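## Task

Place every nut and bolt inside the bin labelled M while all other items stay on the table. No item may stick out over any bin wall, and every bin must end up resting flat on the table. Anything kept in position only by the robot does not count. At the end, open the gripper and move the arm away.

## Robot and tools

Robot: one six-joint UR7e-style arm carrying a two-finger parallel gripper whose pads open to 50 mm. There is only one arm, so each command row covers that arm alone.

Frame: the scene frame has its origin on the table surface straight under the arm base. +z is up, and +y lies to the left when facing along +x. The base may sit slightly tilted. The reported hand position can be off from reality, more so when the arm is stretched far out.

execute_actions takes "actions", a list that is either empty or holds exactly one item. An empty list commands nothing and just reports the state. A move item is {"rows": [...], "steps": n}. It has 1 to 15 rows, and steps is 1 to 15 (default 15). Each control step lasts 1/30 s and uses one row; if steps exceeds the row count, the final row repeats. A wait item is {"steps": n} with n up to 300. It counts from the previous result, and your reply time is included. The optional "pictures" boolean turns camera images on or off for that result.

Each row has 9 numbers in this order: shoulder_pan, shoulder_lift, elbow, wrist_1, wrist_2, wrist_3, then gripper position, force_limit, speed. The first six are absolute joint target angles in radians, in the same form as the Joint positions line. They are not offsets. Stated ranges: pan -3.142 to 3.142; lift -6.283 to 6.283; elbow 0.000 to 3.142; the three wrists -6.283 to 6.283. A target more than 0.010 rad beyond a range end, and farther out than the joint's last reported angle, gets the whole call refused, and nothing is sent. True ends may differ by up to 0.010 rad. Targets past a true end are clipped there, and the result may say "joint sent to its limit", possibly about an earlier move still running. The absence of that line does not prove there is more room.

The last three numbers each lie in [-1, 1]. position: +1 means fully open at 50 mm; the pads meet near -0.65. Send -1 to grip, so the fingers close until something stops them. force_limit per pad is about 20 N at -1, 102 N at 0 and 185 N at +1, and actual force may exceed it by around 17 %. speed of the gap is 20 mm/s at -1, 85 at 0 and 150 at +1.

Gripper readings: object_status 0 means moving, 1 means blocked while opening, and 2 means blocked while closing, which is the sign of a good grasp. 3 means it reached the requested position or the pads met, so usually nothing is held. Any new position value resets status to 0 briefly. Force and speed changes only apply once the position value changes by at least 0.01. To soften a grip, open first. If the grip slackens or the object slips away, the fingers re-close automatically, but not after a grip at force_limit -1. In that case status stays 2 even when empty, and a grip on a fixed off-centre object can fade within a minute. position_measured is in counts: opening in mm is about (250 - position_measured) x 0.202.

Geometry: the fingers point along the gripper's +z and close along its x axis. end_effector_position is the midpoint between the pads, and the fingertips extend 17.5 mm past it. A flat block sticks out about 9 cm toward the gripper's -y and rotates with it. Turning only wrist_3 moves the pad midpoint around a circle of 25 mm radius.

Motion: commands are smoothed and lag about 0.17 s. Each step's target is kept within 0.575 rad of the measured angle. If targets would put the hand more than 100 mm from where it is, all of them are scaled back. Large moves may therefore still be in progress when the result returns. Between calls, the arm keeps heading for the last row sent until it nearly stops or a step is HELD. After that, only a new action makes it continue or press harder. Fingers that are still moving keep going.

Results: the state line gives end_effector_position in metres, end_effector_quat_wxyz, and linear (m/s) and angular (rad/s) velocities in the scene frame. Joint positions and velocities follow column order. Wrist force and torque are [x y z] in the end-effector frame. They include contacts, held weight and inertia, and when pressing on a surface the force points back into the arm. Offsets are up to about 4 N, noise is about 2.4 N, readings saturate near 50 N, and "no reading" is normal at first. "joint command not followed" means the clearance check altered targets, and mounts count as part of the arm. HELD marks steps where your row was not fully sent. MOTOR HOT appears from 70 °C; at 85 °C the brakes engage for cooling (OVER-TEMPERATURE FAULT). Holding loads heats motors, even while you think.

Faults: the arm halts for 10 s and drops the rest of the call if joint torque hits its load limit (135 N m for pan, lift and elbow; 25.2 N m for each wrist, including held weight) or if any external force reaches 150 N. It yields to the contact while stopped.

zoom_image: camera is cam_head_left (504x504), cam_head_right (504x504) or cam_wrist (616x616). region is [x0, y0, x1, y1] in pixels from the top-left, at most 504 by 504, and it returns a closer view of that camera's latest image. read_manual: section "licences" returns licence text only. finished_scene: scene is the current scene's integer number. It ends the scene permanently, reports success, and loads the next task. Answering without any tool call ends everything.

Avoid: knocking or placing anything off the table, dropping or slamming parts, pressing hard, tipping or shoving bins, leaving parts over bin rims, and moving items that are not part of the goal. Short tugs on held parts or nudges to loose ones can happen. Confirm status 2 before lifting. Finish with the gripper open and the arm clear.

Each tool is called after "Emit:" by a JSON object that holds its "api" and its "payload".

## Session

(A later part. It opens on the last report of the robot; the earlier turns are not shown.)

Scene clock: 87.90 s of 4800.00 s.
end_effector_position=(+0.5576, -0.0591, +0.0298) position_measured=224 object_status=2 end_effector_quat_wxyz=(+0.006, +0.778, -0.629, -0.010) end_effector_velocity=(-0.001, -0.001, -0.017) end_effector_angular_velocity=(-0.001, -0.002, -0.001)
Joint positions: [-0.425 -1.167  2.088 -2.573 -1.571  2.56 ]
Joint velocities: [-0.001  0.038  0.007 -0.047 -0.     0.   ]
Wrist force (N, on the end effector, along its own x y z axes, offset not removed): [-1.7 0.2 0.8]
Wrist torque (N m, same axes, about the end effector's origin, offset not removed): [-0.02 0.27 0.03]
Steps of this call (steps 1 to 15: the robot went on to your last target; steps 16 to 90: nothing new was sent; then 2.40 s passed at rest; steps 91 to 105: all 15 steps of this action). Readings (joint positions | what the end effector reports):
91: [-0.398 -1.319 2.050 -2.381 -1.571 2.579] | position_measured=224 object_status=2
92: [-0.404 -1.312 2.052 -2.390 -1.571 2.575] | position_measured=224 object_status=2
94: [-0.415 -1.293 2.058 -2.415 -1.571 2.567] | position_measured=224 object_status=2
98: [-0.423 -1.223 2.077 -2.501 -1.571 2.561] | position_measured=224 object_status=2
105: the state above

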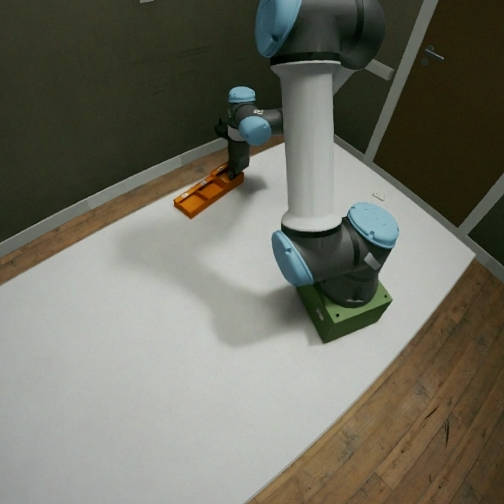

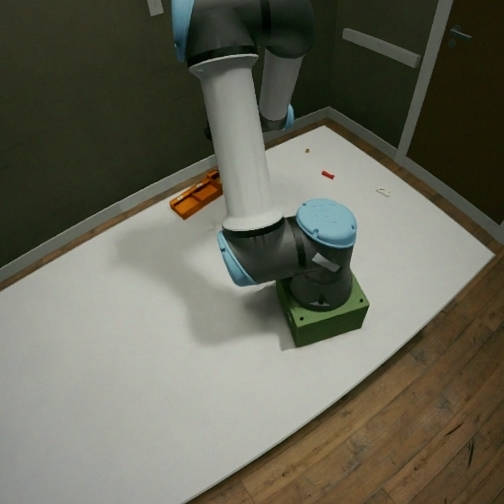

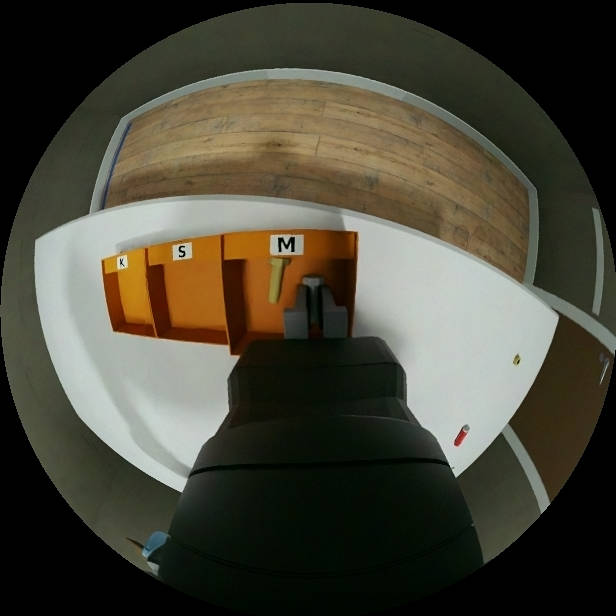

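Emit:
{"api": "execute_actions", "payload": {"actions": [{"rows":[[-0.425,-1.16,2.0895,-2.58,-1.571,2.56,-1,-0.5,0],[-0.425,-1.16,2.0895,-2.58,-1.571,2.56,-1,-0.5,0],[-0.425,-1.16,2.0895,-2.58,-1.571,2.56,-1,-0.5,0],[-0.425,-1.16,2.0895,-2.58,-1.571,2.56,-0.2,-0.5,0],[-0.425,-1.16,2.0895,-2.58,-1.571,2.56,-0.2,-0.5,0],[-0.425,-1.16,2.0895,-2.58,-1.571,2.56,-0.2,-0.5,0],[-0.425,-1.16,2.0895,-2.58,-1.571,2.56,-0.2,-0.5,0],[-0.425,-1.16,2.0895,-2.58,-1.571,2.56,-0.2,-0.5,0],[-0.425,-1.32,2.05,-2.381,-1.571,2.56,-0.2,-0.5,0]],"steps":15}], "pictures": false}}

Emit:
{"api": "execute_actions", "payload": {"actions": [{"rows":[[-0.908,-1.119,1.817,-2.349,-1.571,3.14,1,-0.5,0]],"steps":15}], "pictures": false}}

Emit:
{"api": "execute_actions", "payload": {"actions": [{"steps":20}]}}

Scene clock: 95.57 s of 4800.00 s.
end_effector_position=(+0.5607, -0.0602, +0.0925) position_measured=182 object_status=3 end_effector_quat_wxyz=(+0.005, +0.778, -0.629, -0.008) end_effector_velocity=(-0.029, +0.012, +0.125) end_effector_angular_velocity=(+0.023, +0.059, +0.001)
Joint positions: [-0.425 -1.299  2.054 -2.411 -1.571  2.56 ]
Joint velocities: [ 0.    -0.29  -0.051  0.405  0.    -0.001]
Wrist force (N, on the end effector, along its own x y z axes, offset not removed): [-0.6 -1.5 -1.8]
Wrist torque (N m, same axes, about the end effector's origin, offset not removed): [-0.30 0.11 -0.01]
Steps of this call (steps 1 to 15: the robot went on to your last target; steps 16 to 90: nothing new was sent; then 4.17 s passed at rest; steps 91 to 105: all 15 steps of this action). Readings (joint positions | what the end effector reports):
91: [-0.425 -1.164 2.089 -2.576 -1.571 2.560] | position_measured=224 object_status=2
92: [-0.425 -1.163 2.089 -2.577 -1.571 2.560] | position_measured=224 object_status=2
94: [-0.425 -1.161 2.089 -2.579 -1.571 2.560] | position_measured=216 object_status=0
98: [-0.425 -1.160 2.089 -2.580 -1.571 2.560] | position_measured=182 object_status=0
105: the state above

Scene clock: 96.07 s of 4800.00 s.
end_effector_position=(+0.5334, -0.3491, +0.0772) position_measured=3 object_status=0 end_effector_quat_wxyz=(-0.024, -0.416, +0.909, -0.002) end_effector_velocity=(-0.197, -0.496, -0.021) end_effector_angular_velocity=(-0.116, -0.001, -1.660)
Joint positions: [-0.848 -1.139  1.843 -2.354 -1.571  3.063]
Joint velocities: [-0.745  0.251 -0.317  0.061 -0.001  0.921]
Wrist force (N, on the end effector, along its own x y z axes, offset not removed): [0.7 -1.2 2.7]
Wrist torque (N m, same axes, about the end effector's origin, offset not removed): [-0.11 0.00 -0.07]
Steps of this call (steps 1 to 15: all 15 steps of this action). Readings (joint positions | what the end effector reports):
1: [-0.426 -1.306 2.052 -2.400 -1.571 2.560] | position_measured=175 object_status=0
2: [-0.436 -1.301 2.041 -2.396 -1.571 2.571] | position_measured=161 object_status=0
4: [-0.501 -1.272 2.007 -2.389 -1.571 2.644] | position_measured=133 object_status=0
8: [-0.631 -1.221 1.944 -2.375 -1.571 2.801] | position_measured=76 object_status=0
15: the state above

Scene clock: 96.73 s of 4800.00 s.
end_effector_position=(+0.5159, -0.3888, +0.0755) position_measured=3 object_status=3 end_effector_quat_wxyz=(-0.026, -0.353, +0.935, -0.005) end_effector_velocity=(+0.000, -0.000, +0.000) end_effector_angular_velocity=(+0.000, +0.000, -0.001)
Joint positions: [-0.908 -1.119  1.817 -2.349 -1.571  3.14 ]
Joint velocities: [-0.     0.    -0.001  0.001  0.     0.001]
Wrist force (N, on the end effector, along its own x y z axes, offset not removed): [0.0 -1.1 3.1]
Wrist torque (N m, same axes, about the end effector's origin, offset not removed): [-0.06 -0.10 -0.08]
Steps of this call (steps 1 to 20: the robot went on to your last target). Readings (joint positions | what the end effector reports):
1: [-0.869 -1.132 1.834 -2.352 -1.571 3.090] | position_measured=3 object_status=0
2: [-0.882 -1.128 1.828 -2.351 -1.571 3.107] | position_measured=3 object_status=0
4: [-0.897 -1.123 1.822 -2.350 -1.571 3.126] | position_measured=3 object_status=0
8: [-0.906 -1.120 1.818 -2.349 -1.571 3.138] | position_measured=3 object_status=3
20: the state above

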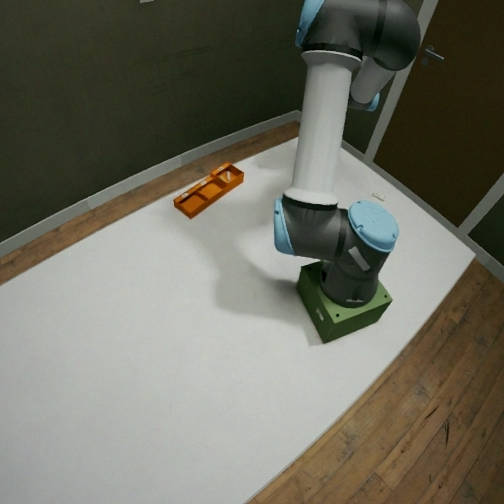

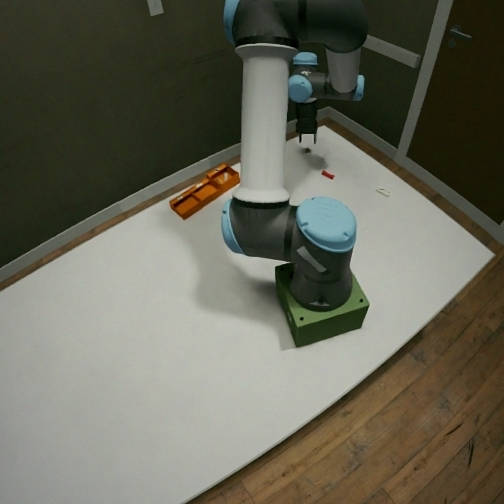

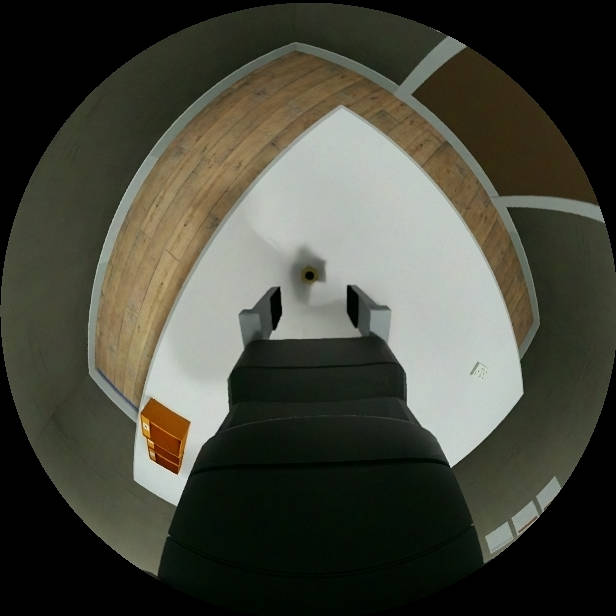

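Emit:
{"api": "execute_actions", "payload": {"actions": [{"rows":[[-0.908,-1.07,1.795,-2.376,-1.571,3.14,0.5,-0.5,0],[-0.908,-1.07,1.795,-2.376,-1.571,3.14,0.5,-0.5,0],[-0.908,-1.04,1.79,-2.40,-1.571,3.14,0.5,-0.5,0],[-0.908,-1.04,1.79,-2.40,-1.571,3.14,0.5,-0.5,0],[-0.908,-1.015,1.79,-2.426,-1.571,3.14,0.5,-0.5,0],[-0.908,-1.015,1.79,-2.426,-1.571,3.14,0.5,-0.5,0],[-0.908,-0.999,1.7925,-2.444,-1.571,3.14,0.5,-0.5,0]],"steps":15}]}}

Emit:
{"api": "zoom_image", "payload": {"camera": "cam_wrist", "region": [250, 250, 380, 350]}}

Scene clock: 102.87 s of 4800.00 s.
end_effector_position=(+0.5231, -0.4013, +0.0223) position_measured=78 object_status=3 end_effector_quat_wxyz=(-0.026, -0.353, +0.935, -0.005) end_effector_velocity=(+0.001, -0.001, -0.007) end_effector_angular_velocity=(-0.003, -0.002, +0.000)
Joint positions: [-0.908 -1.     1.792 -2.443 -1.571  3.14 ]
Joint velocities: [ 0.     0.015 -0.    -0.018 -0.    -0.   ]
Wrist force (N, on the end effector, along its own x y z axes, offset not removed): [-2.5 -0.6 2.7]
Wrist torque (N m, same axes, about the end effector's origin, offset not removed): [-0.06 0.31 -0.05]
Steps of this call (steps 1 to 15: the robot went on to your last target; steps 16 to 90: nothing new was sent; then 2.63 s passed at rest; steps 91 to 105: all 15 steps of this action). Readings (joint positions | what the end effector reports):
91: [-0.908 -1.118 1.816 -2.349 -1.571 3.140] | position_measured=11 object_status=0
92: [-0.908 -1.110 1.812 -2.355 -1.571 3.140] | position_measured=25 object_status=0
94: [-0.908 -1.082 1.801 -2.371 -1.571 3.140] | position_measured=53 object_status=0
98: [-0.908 -1.028 1.793 -2.415 -1.571 3.140] | position_measured=78 object_status=0
105: the state above

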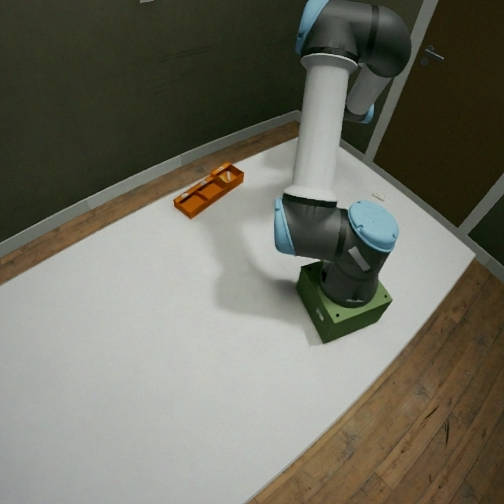

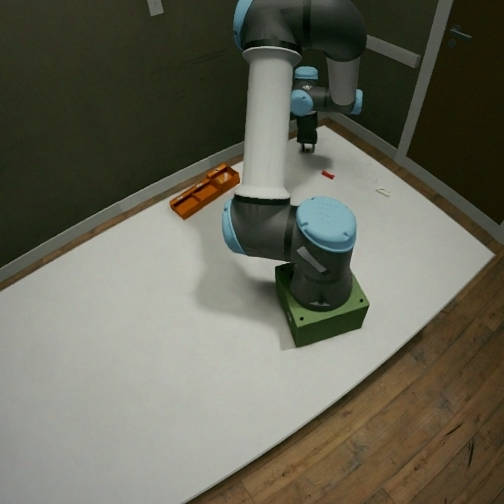

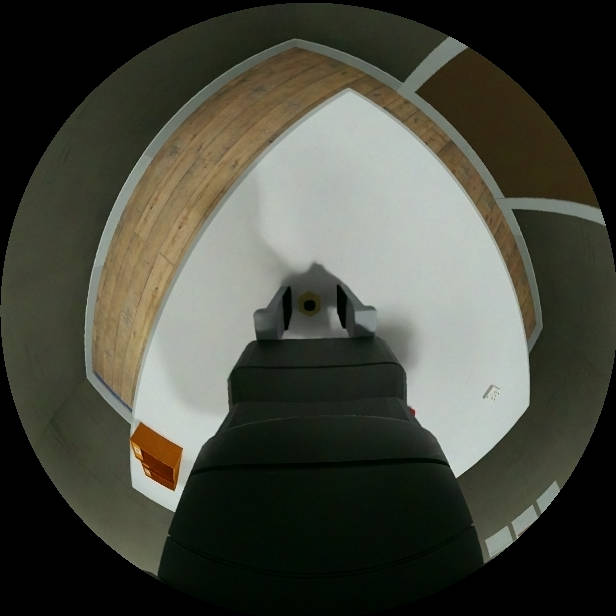

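Region (250, 250, 380, 350) of cam_wrist's 616x616 image, scaled by 3.877, with more detail than that image has; it fills the top 388 rows of this view, and the rest is white.

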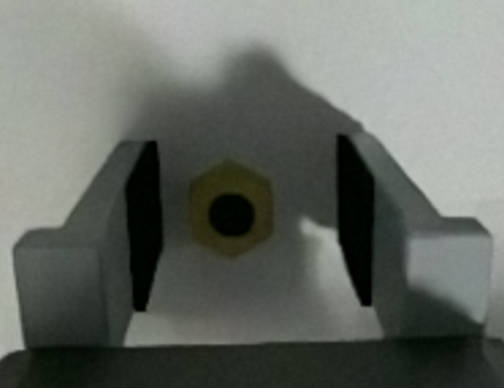

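Flats aligned. Grip, then carry.

Emit:
{"api": "execute_actions", "payload": {"actions": [{"rows":[[-0.904,-0.996,1.7925,-2.447,-1.571,3.14,0.5,-0.5,0],[-0.904,-0.996,1.7925,-2.447,-1.571,3.14,0.5,-0.5,0],[-0.904,-0.996,1.7925,-2.447,-1.571,3.14,-1,-0.5,0]],"steps":15}], "pictures": false}}

Emit:
{"api": "execute_actions", "payload": {"actions": [{"rows":[[-0.904,-0.996,1.7925,-2.447,-1.571,3.14,-1,-0.5,0],[-0.904,-0.996,1.7925,-2.447,-1.571,3.14,-1,-0.5,0],[-0.904,-1.17,1.81,-2.29,-1.571,3.14,-1,-0.5,0],[-0.904,-1.17,1.81,-2.29,-1.571,3.14,-1,-0.5,0],[-0.904,-1.17,1.81,-2.29,-1.571,3.14,-1,-0.5,0],[-0.904,-1.17,1.81,-2.29,-1.571,3.14,-1,-0.5,0],[-0.904,-1.17,1.81,-2.29,-1.571,3.14,-1,-0.5,0],[-0.904,-1.17,1.81,-2.29,-1.571,3.14,-1,-0.5,0],[-0.904,-1.17,1.81,-2.29,-1.571,3.14,-1,-0.5,0],[-0.39,-1.347,2.0865,-2.39,-1.571,2.59,-1,-0.5,0]],"steps":15}], "pictures": false}}

Emit:
{"api": "execute_actions", "payload": {"actions": [{"steps":30}]}}

Emit:
{"api": "zoom_image", "payload": {"camera": "cam_wrist", "region": [220, 200, 400, 350]}}

Scene clock: 115.40 s of 4800.00 s.
end_effector_position=(+0.5247, -0.3993, +0.0200) position_measured=185 object_status=0 end_effector_quat_wxyz=(-0.026, -0.354, +0.935, -0.005) end_effector_velocity=(-0.000, +0.000, -0.001) end_effector_angular_velocity=(+0.000, +0.001, -0.001)
Joint positions: [-0.904 -0.996  1.792 -2.447 -1.571  3.14 ]
Joint velocities: [-0.     0.001  0.001 -0.001 -0.     0.   ]
Wrist force (N, on the end effector, along its own x y z axes, offset not removed): [1.4 -0.8 0.7]
Wrist torque (N m, same axes, about the end effector's origin, offset not removed): [0.01 -0.12 -0.19]
Steps of this call (steps 1 to 15: the robot went on to your last target; steps 16 to 90: nothing new was sent; then 9.03 s passed at rest; steps 91 to 105: all 15 steps of this action). Readings (joint positions | what the end effector reports):
91: [-0.908 -0.999 1.792 -2.444 -1.571 3.140] | position_measured=78 object_status=3
92: [-0.907 -0.998 1.792 -2.445 -1.571 3.140] | position_measured=78 object_status=3
94: [-0.905 -0.997 1.792 -2.446 -1.571 3.140] | position_measured=100 object_status=0
98: [-0.904 -0.996 1.792 -2.447 -1.571 3.140] | position_measured=156 object_status=0
105: the state above

Scene clock: 115.90 s of 4800.00 s.
end_effector_position=(+0.5464, -0.2899, +0.0990) position_measured=185 object_status=2 end_effector_quat_wxyz=(-0.020, -0.482, +0.876, -0.001) end_effector_velocity=(+0.149, +0.641, +0.011) end_effector_angular_velocity=(+0.121, -0.013, +1.903)
Joint positions: [-0.767 -1.214  1.89  -2.329 -1.571  2.995]
Joint velocities: [ 0.928 -0.349  0.506 -0.161 -0.    -0.981]
Wrist force (N, on the end effector, along its own x y z axes, offset not removed): [1.1 0.2 3.6]
Wrist torque (N m, same axes, about the end effector's origin, offset not removed): [0.37 -0.13 -0.25]
Steps of this call (steps 1 to 15: all 15 steps of this action). Readings (joint positions | what the end effector reports):
1: [-0.904 -0.996 1.792 -2.447 -1.571 3.140] | position_measured=185 object_status=0
2: [-0.904 -0.996 1.792 -2.447 -1.571 3.140] | position_measured=185 object_status=2
4: [-0.904 -1.007 1.796 -2.436 -1.571 3.140] | position_measured=185 object_status=2
8: [-0.904 -1.132 1.807 -2.324 -1.571 3.140] | position_measured=185 object_status=2
15: the state above

Scene clock: 116.90 s of 4800.00 s.
end_effector_position=(+0.5475, -0.0360, +0.1036) position_measured=185 object_status=2 end_effector_quat_wxyz=(+0.004, +0.779, -0.627, -0.011) end_effector_velocity=(+0.000, -0.000, +0.001) end_effector_angular_velocity=(-0.001, -0.001, +0.001)
Joint positions: [-0.39  -1.347  2.086 -2.39  -1.571  2.59 ]
Joint velocities: [ 0.    -0.001 -0.     0.    -0.001 -0.001]
Wrist force (N, on the end effector, along its own x y z axes, offset not removed): [-1.6 -1.8 2.5]
Wrist torque (N m, same axes, about the end effector's origin, offset not removed): [-0.23 0.32 -0.14]
Steps of this call (steps 1 to 30: the robot went on to your last target). Readings (joint positions | what the end effector reports):
1: [-0.735 -1.226 1.907 -2.335 -1.571 2.962] | position_measured=185 object_status=2
2: [-0.703 -1.238 1.925 -2.340 -1.571 2.928] | position_measured=185 object_status=2
4: [-0.639 -1.262 1.959 -2.351 -1.571 2.859] | position_measured=185 object_status=2
8: [-0.508 -1.309 2.029 -2.373 -1.571 2.718] | position_measured=185 object_status=2
30: the state above
The arm was judged still, so your last target was given up. Only a new action makes it travel on or press farther. Fingers that are still opening or closing keep moving.

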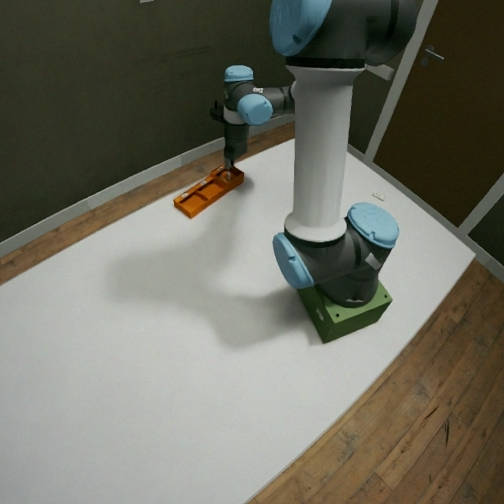

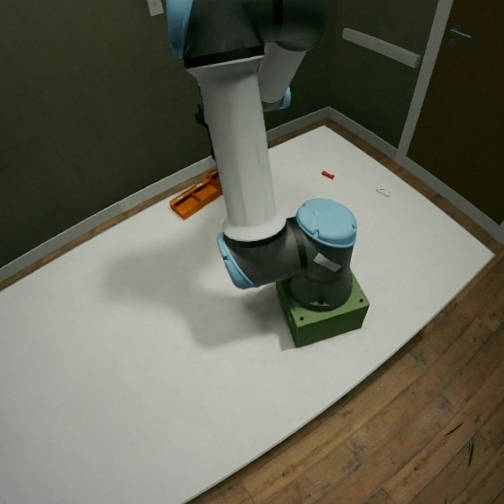

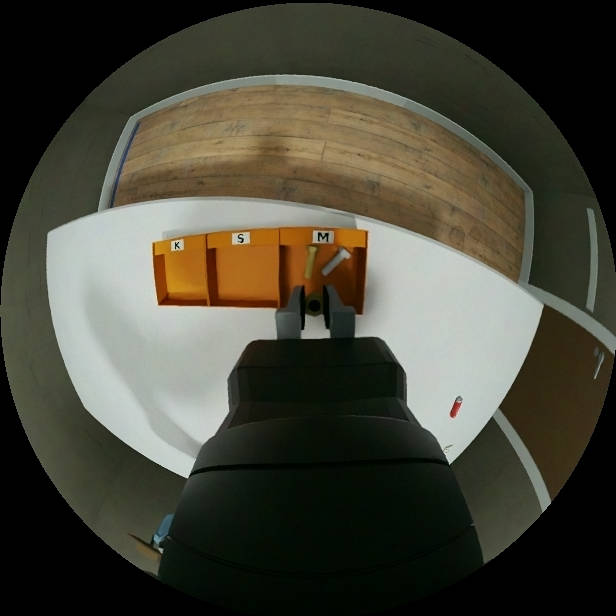

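Region (220, 200, 400, 350) of cam_wrist's 616x616 image, scaled by 2.800, with more detail than that image has.

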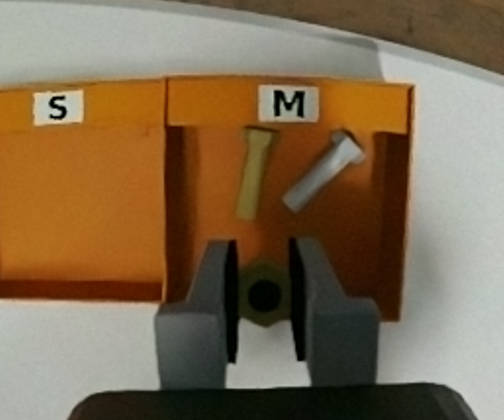

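Emit:
{"api": "execute_actions", "payload": {"actions": [{"rows":[[-0.382,-1.32,2.095,-2.426,-1.571,2.59,-1,-0.5,0],[-0.382,-1.295,2.103,-2.459,-1.571,2.59,-1,-0.5,0],[-0.382,-1.27,2.11,-2.491,-1.571,2.59,-1,-0.5,0],[-0.382,-1.245,2.117,-2.523,-1.571,2.59,-1,-0.5,0],[-0.382,-1.22,2.124,-2.555,-1.571,2.59,-1,-0.5,0],[-0.382,-1.193,2.13,-2.588,-1.571,2.59,-1,-0.5,0]],"steps":15}]}}

Scene clock: 125.33 s of 4800.00 s.
end_effector_position=(+0.5457, -0.0309, +0.0334) position_measured=185 object_status=2 end_effector_quat_wxyz=(+0.004, +0.782, -0.624, -0.011) end_effector_velocity=(-0.001, +0.001, -0.010) end_effector_angular_velocity=(-0.000, -0.001, -0.000)
Joint positions: [-0.382 -1.195  2.13  -2.586 -1.571  2.59 ]
Joint velocities: [ 0.     0.023  0.006 -0.029  0.     0.001]
Wrist force (N, on the end effector, along its own x y z axes, offset not removed): [-1.8 -0.2 4.0]
Wrist torque (N m, same axes, about the end effector's origin, offset not removed): [-0.01 0.33 -0.18]
Steps of this call (steps 1 to 90: nothing new was sent; then 4.93 s passed at rest; steps 91 to 105: all 15 steps of this action). Readings (joint positions | what the end effector reports):
91: [-0.390 -1.346 2.087 -2.391 -1.571 2.590] | position_measured=185 object_status=2
92: [-0.388 -1.341 2.089 -2.398 -1.571 2.590] | position_measured=185 object_status=2
94: [-0.385 -1.314 2.098 -2.432 -1.571 2.590] | position_measured=185 object_status=2
98: [-0.382 -1.232 2.121 -2.537 -1.571 2.590] | position_measured=185 object_status=2
105: the state above

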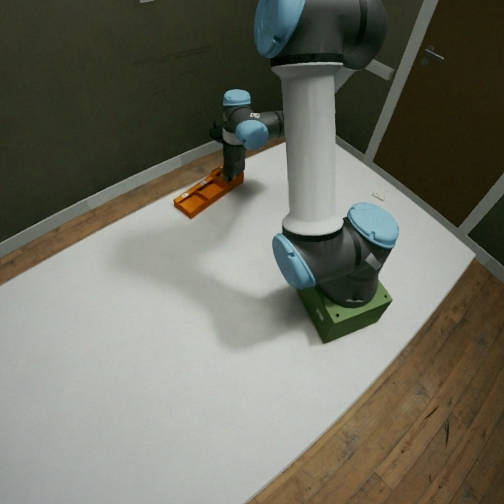

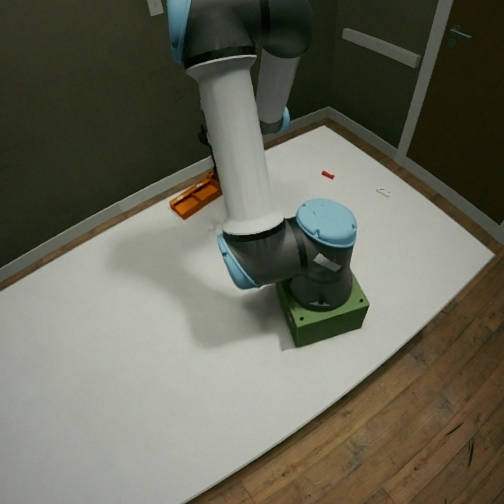

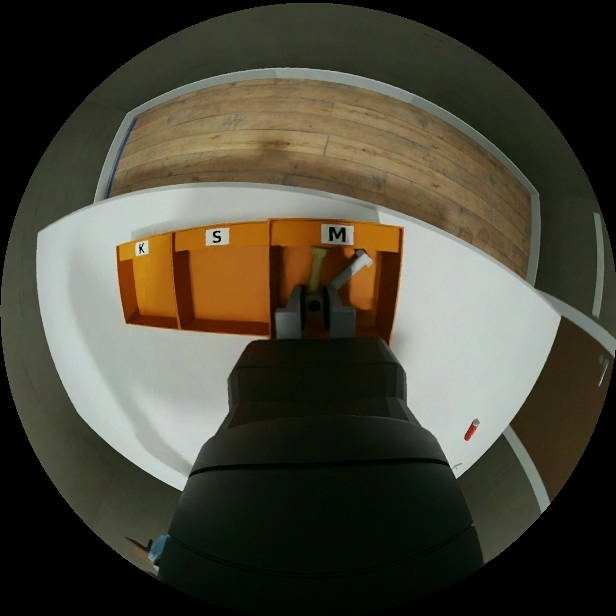

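Emit:
{"api": "execute_actions", "payload": {"actions": [{"rows":[[-0.382,-1.188,2.131,-2.594,-1.571,2.59,-1,-0.5,0],[-0.382,-1.188,2.131,-2.594,-1.571,2.59,-1,-0.5,0],[-0.382,-1.188,2.131,-2.594,-1.571,2.59,-1,-0.5,0],[-0.382,-1.188,2.131,-2.594,-1.571,2.59,-0.05,-0.5,0],[-0.382,-1.188,2.131,-2.594,-1.571,2.59,-0.05,-0.5,0],[-0.382,-1.188,2.131,-2.594,-1.571,2.59,-0.05,-0.5,0],[-0.382,-1.188,2.131,-2.594,-1.571,2.59,-0.05,-0.5,0],[-0.382,-1.188,2.131,-2.594,-1.571,2.59,-0.05,-0.5,0],[-0.382,-1.347,2.0865,-2.39,-1.571,2.59,-0.05,-0.5,0]],"steps":15}], "pictures": false}}

Emit:
{"api": "execute_actions", "payload": {"actions": [{"rows":[[-0.382,-1.5,2.13,-2.28,-1.571,2.59,-0.05,-0.5,0]],"steps":15}]}}

Emit:
{"api": "zoom_image", "payload": {"camera": "cam_wrist", "region": [220, 180, 400, 330]}}

Scene clock: 133.50 s of 4800.00 s.
end_effector_position=(+0.5500, -0.0324, +0.0947) position_measured=160 object_status=3 end_effector_quat_wxyz=(+0.003, +0.782, -0.624, -0.008) end_effector_velocity=(-0.030, +0.010, +0.121) end_effector_angular_velocity=(+0.023, +0.070, -0.000)
Joint positions: [-0.382 -1.326  2.091 -2.421 -1.571  2.59 ]
Joint velocities: [ 0.    -0.288 -0.058  0.419 -0.001  0.   ]
Wrist force (N, on the end effector, along its own x y z axes, offset not removed): [-0.9 0.0 -2.7]
Wrist torque (N m, same axes, about the end effector's origin, offset not removed): [-0.03 0.09 0.07]
Steps of this call (steps 1 to 15: the robot went on to your last target; steps 16 to 90: nothing new was sent; then 4.67 s passed at rest; steps 91 to 105: all 15 steps of this action). Readings (joint positions | what the end effector reports):
91: [-0.382 -1.193 2.130 -2.588 -1.571 2.590] | position_measured=185 object_status=2
92: [-0.382 -1.192 2.130 -2.589 -1.571 2.590] | position_measured=185 object_status=2
94: [-0.382 -1.190 2.131 -2.592 -1.571 2.590] | position_measured=177 object_status=0
98: [-0.382 -1.188 2.131 -2.594 -1.571 2.590] | position_measured=160 object_status=0
105: the state above

Scene clock: 134.00 s of 4800.00 s.
end_effector_position=(+0.5169, -0.0211, +0.1498) position_measured=160 object_status=3 end_effector_quat_wxyz=(+0.004, +0.782, -0.624, -0.011) end_effector_velocity=(-0.001, +0.000, +0.004) end_effector_angular_velocity=(-0.001, -0.002, -0.000)
Joint positions: [-0.382 -1.499  2.13  -2.28  -1.571  2.59 ]
Joint velocities: [-0.    -0.01   0.001  0.006  0.     0.   ]
Wrist force (N, on the end effector, along its own x y z axes, offset not removed): [-2.8 -0.1 3.4]
Wrist torque (N m, same axes, about the end effector's origin, offset not removed): [0.15 0.34 -0.18]
Steps of this call (steps 1 to 15: all 15 steps of this action). Readings (joint positions | what the end effector reports):
1: [-0.382 -1.334 2.090 -2.409 -1.571 2.590] | position_measured=160 object_status=3
2: [-0.382 -1.349 2.096 -2.391 -1.571 2.590] | position_measured=160 object_status=3
4: [-0.382 -1.419 2.114 -2.334 -1.571 2.590] | position_measured=160 object_status=3
8: [-0.382 -1.486 2.127 -2.289 -1.571 2.590] | position_measured=160 object_status=3
15: the state above

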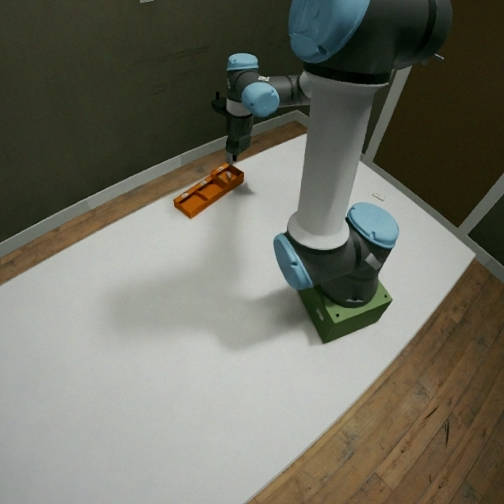

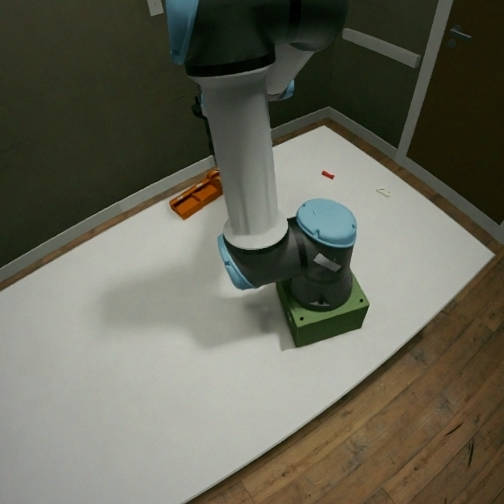

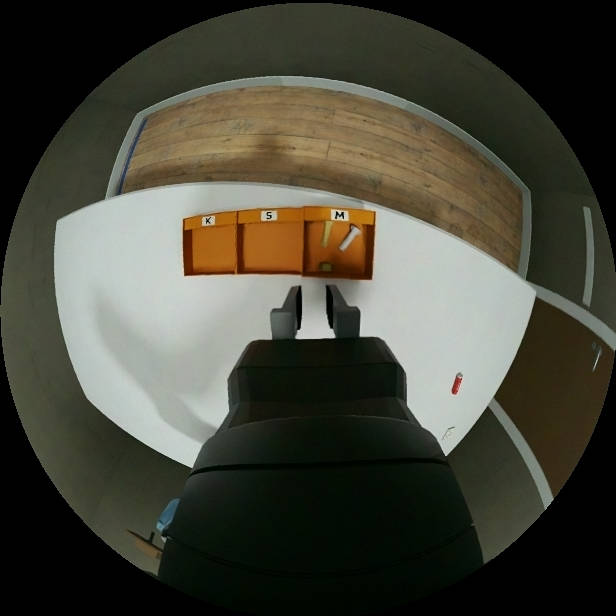

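Region (220, 180, 400, 330) of cam_wrist's 616x616 image, scaled by 2.800, with more detail than that image has.

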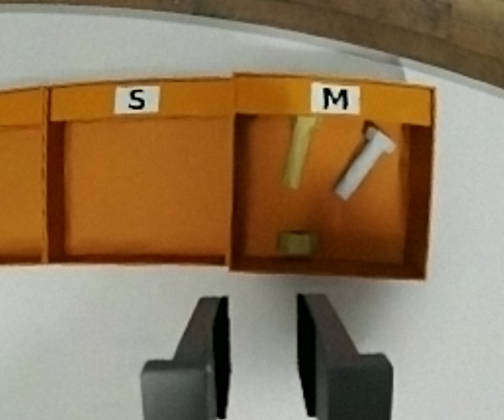

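Emit:
{"api": "finished_scene", "payload": {"scene": 2}}

The scene is finished: the task was done.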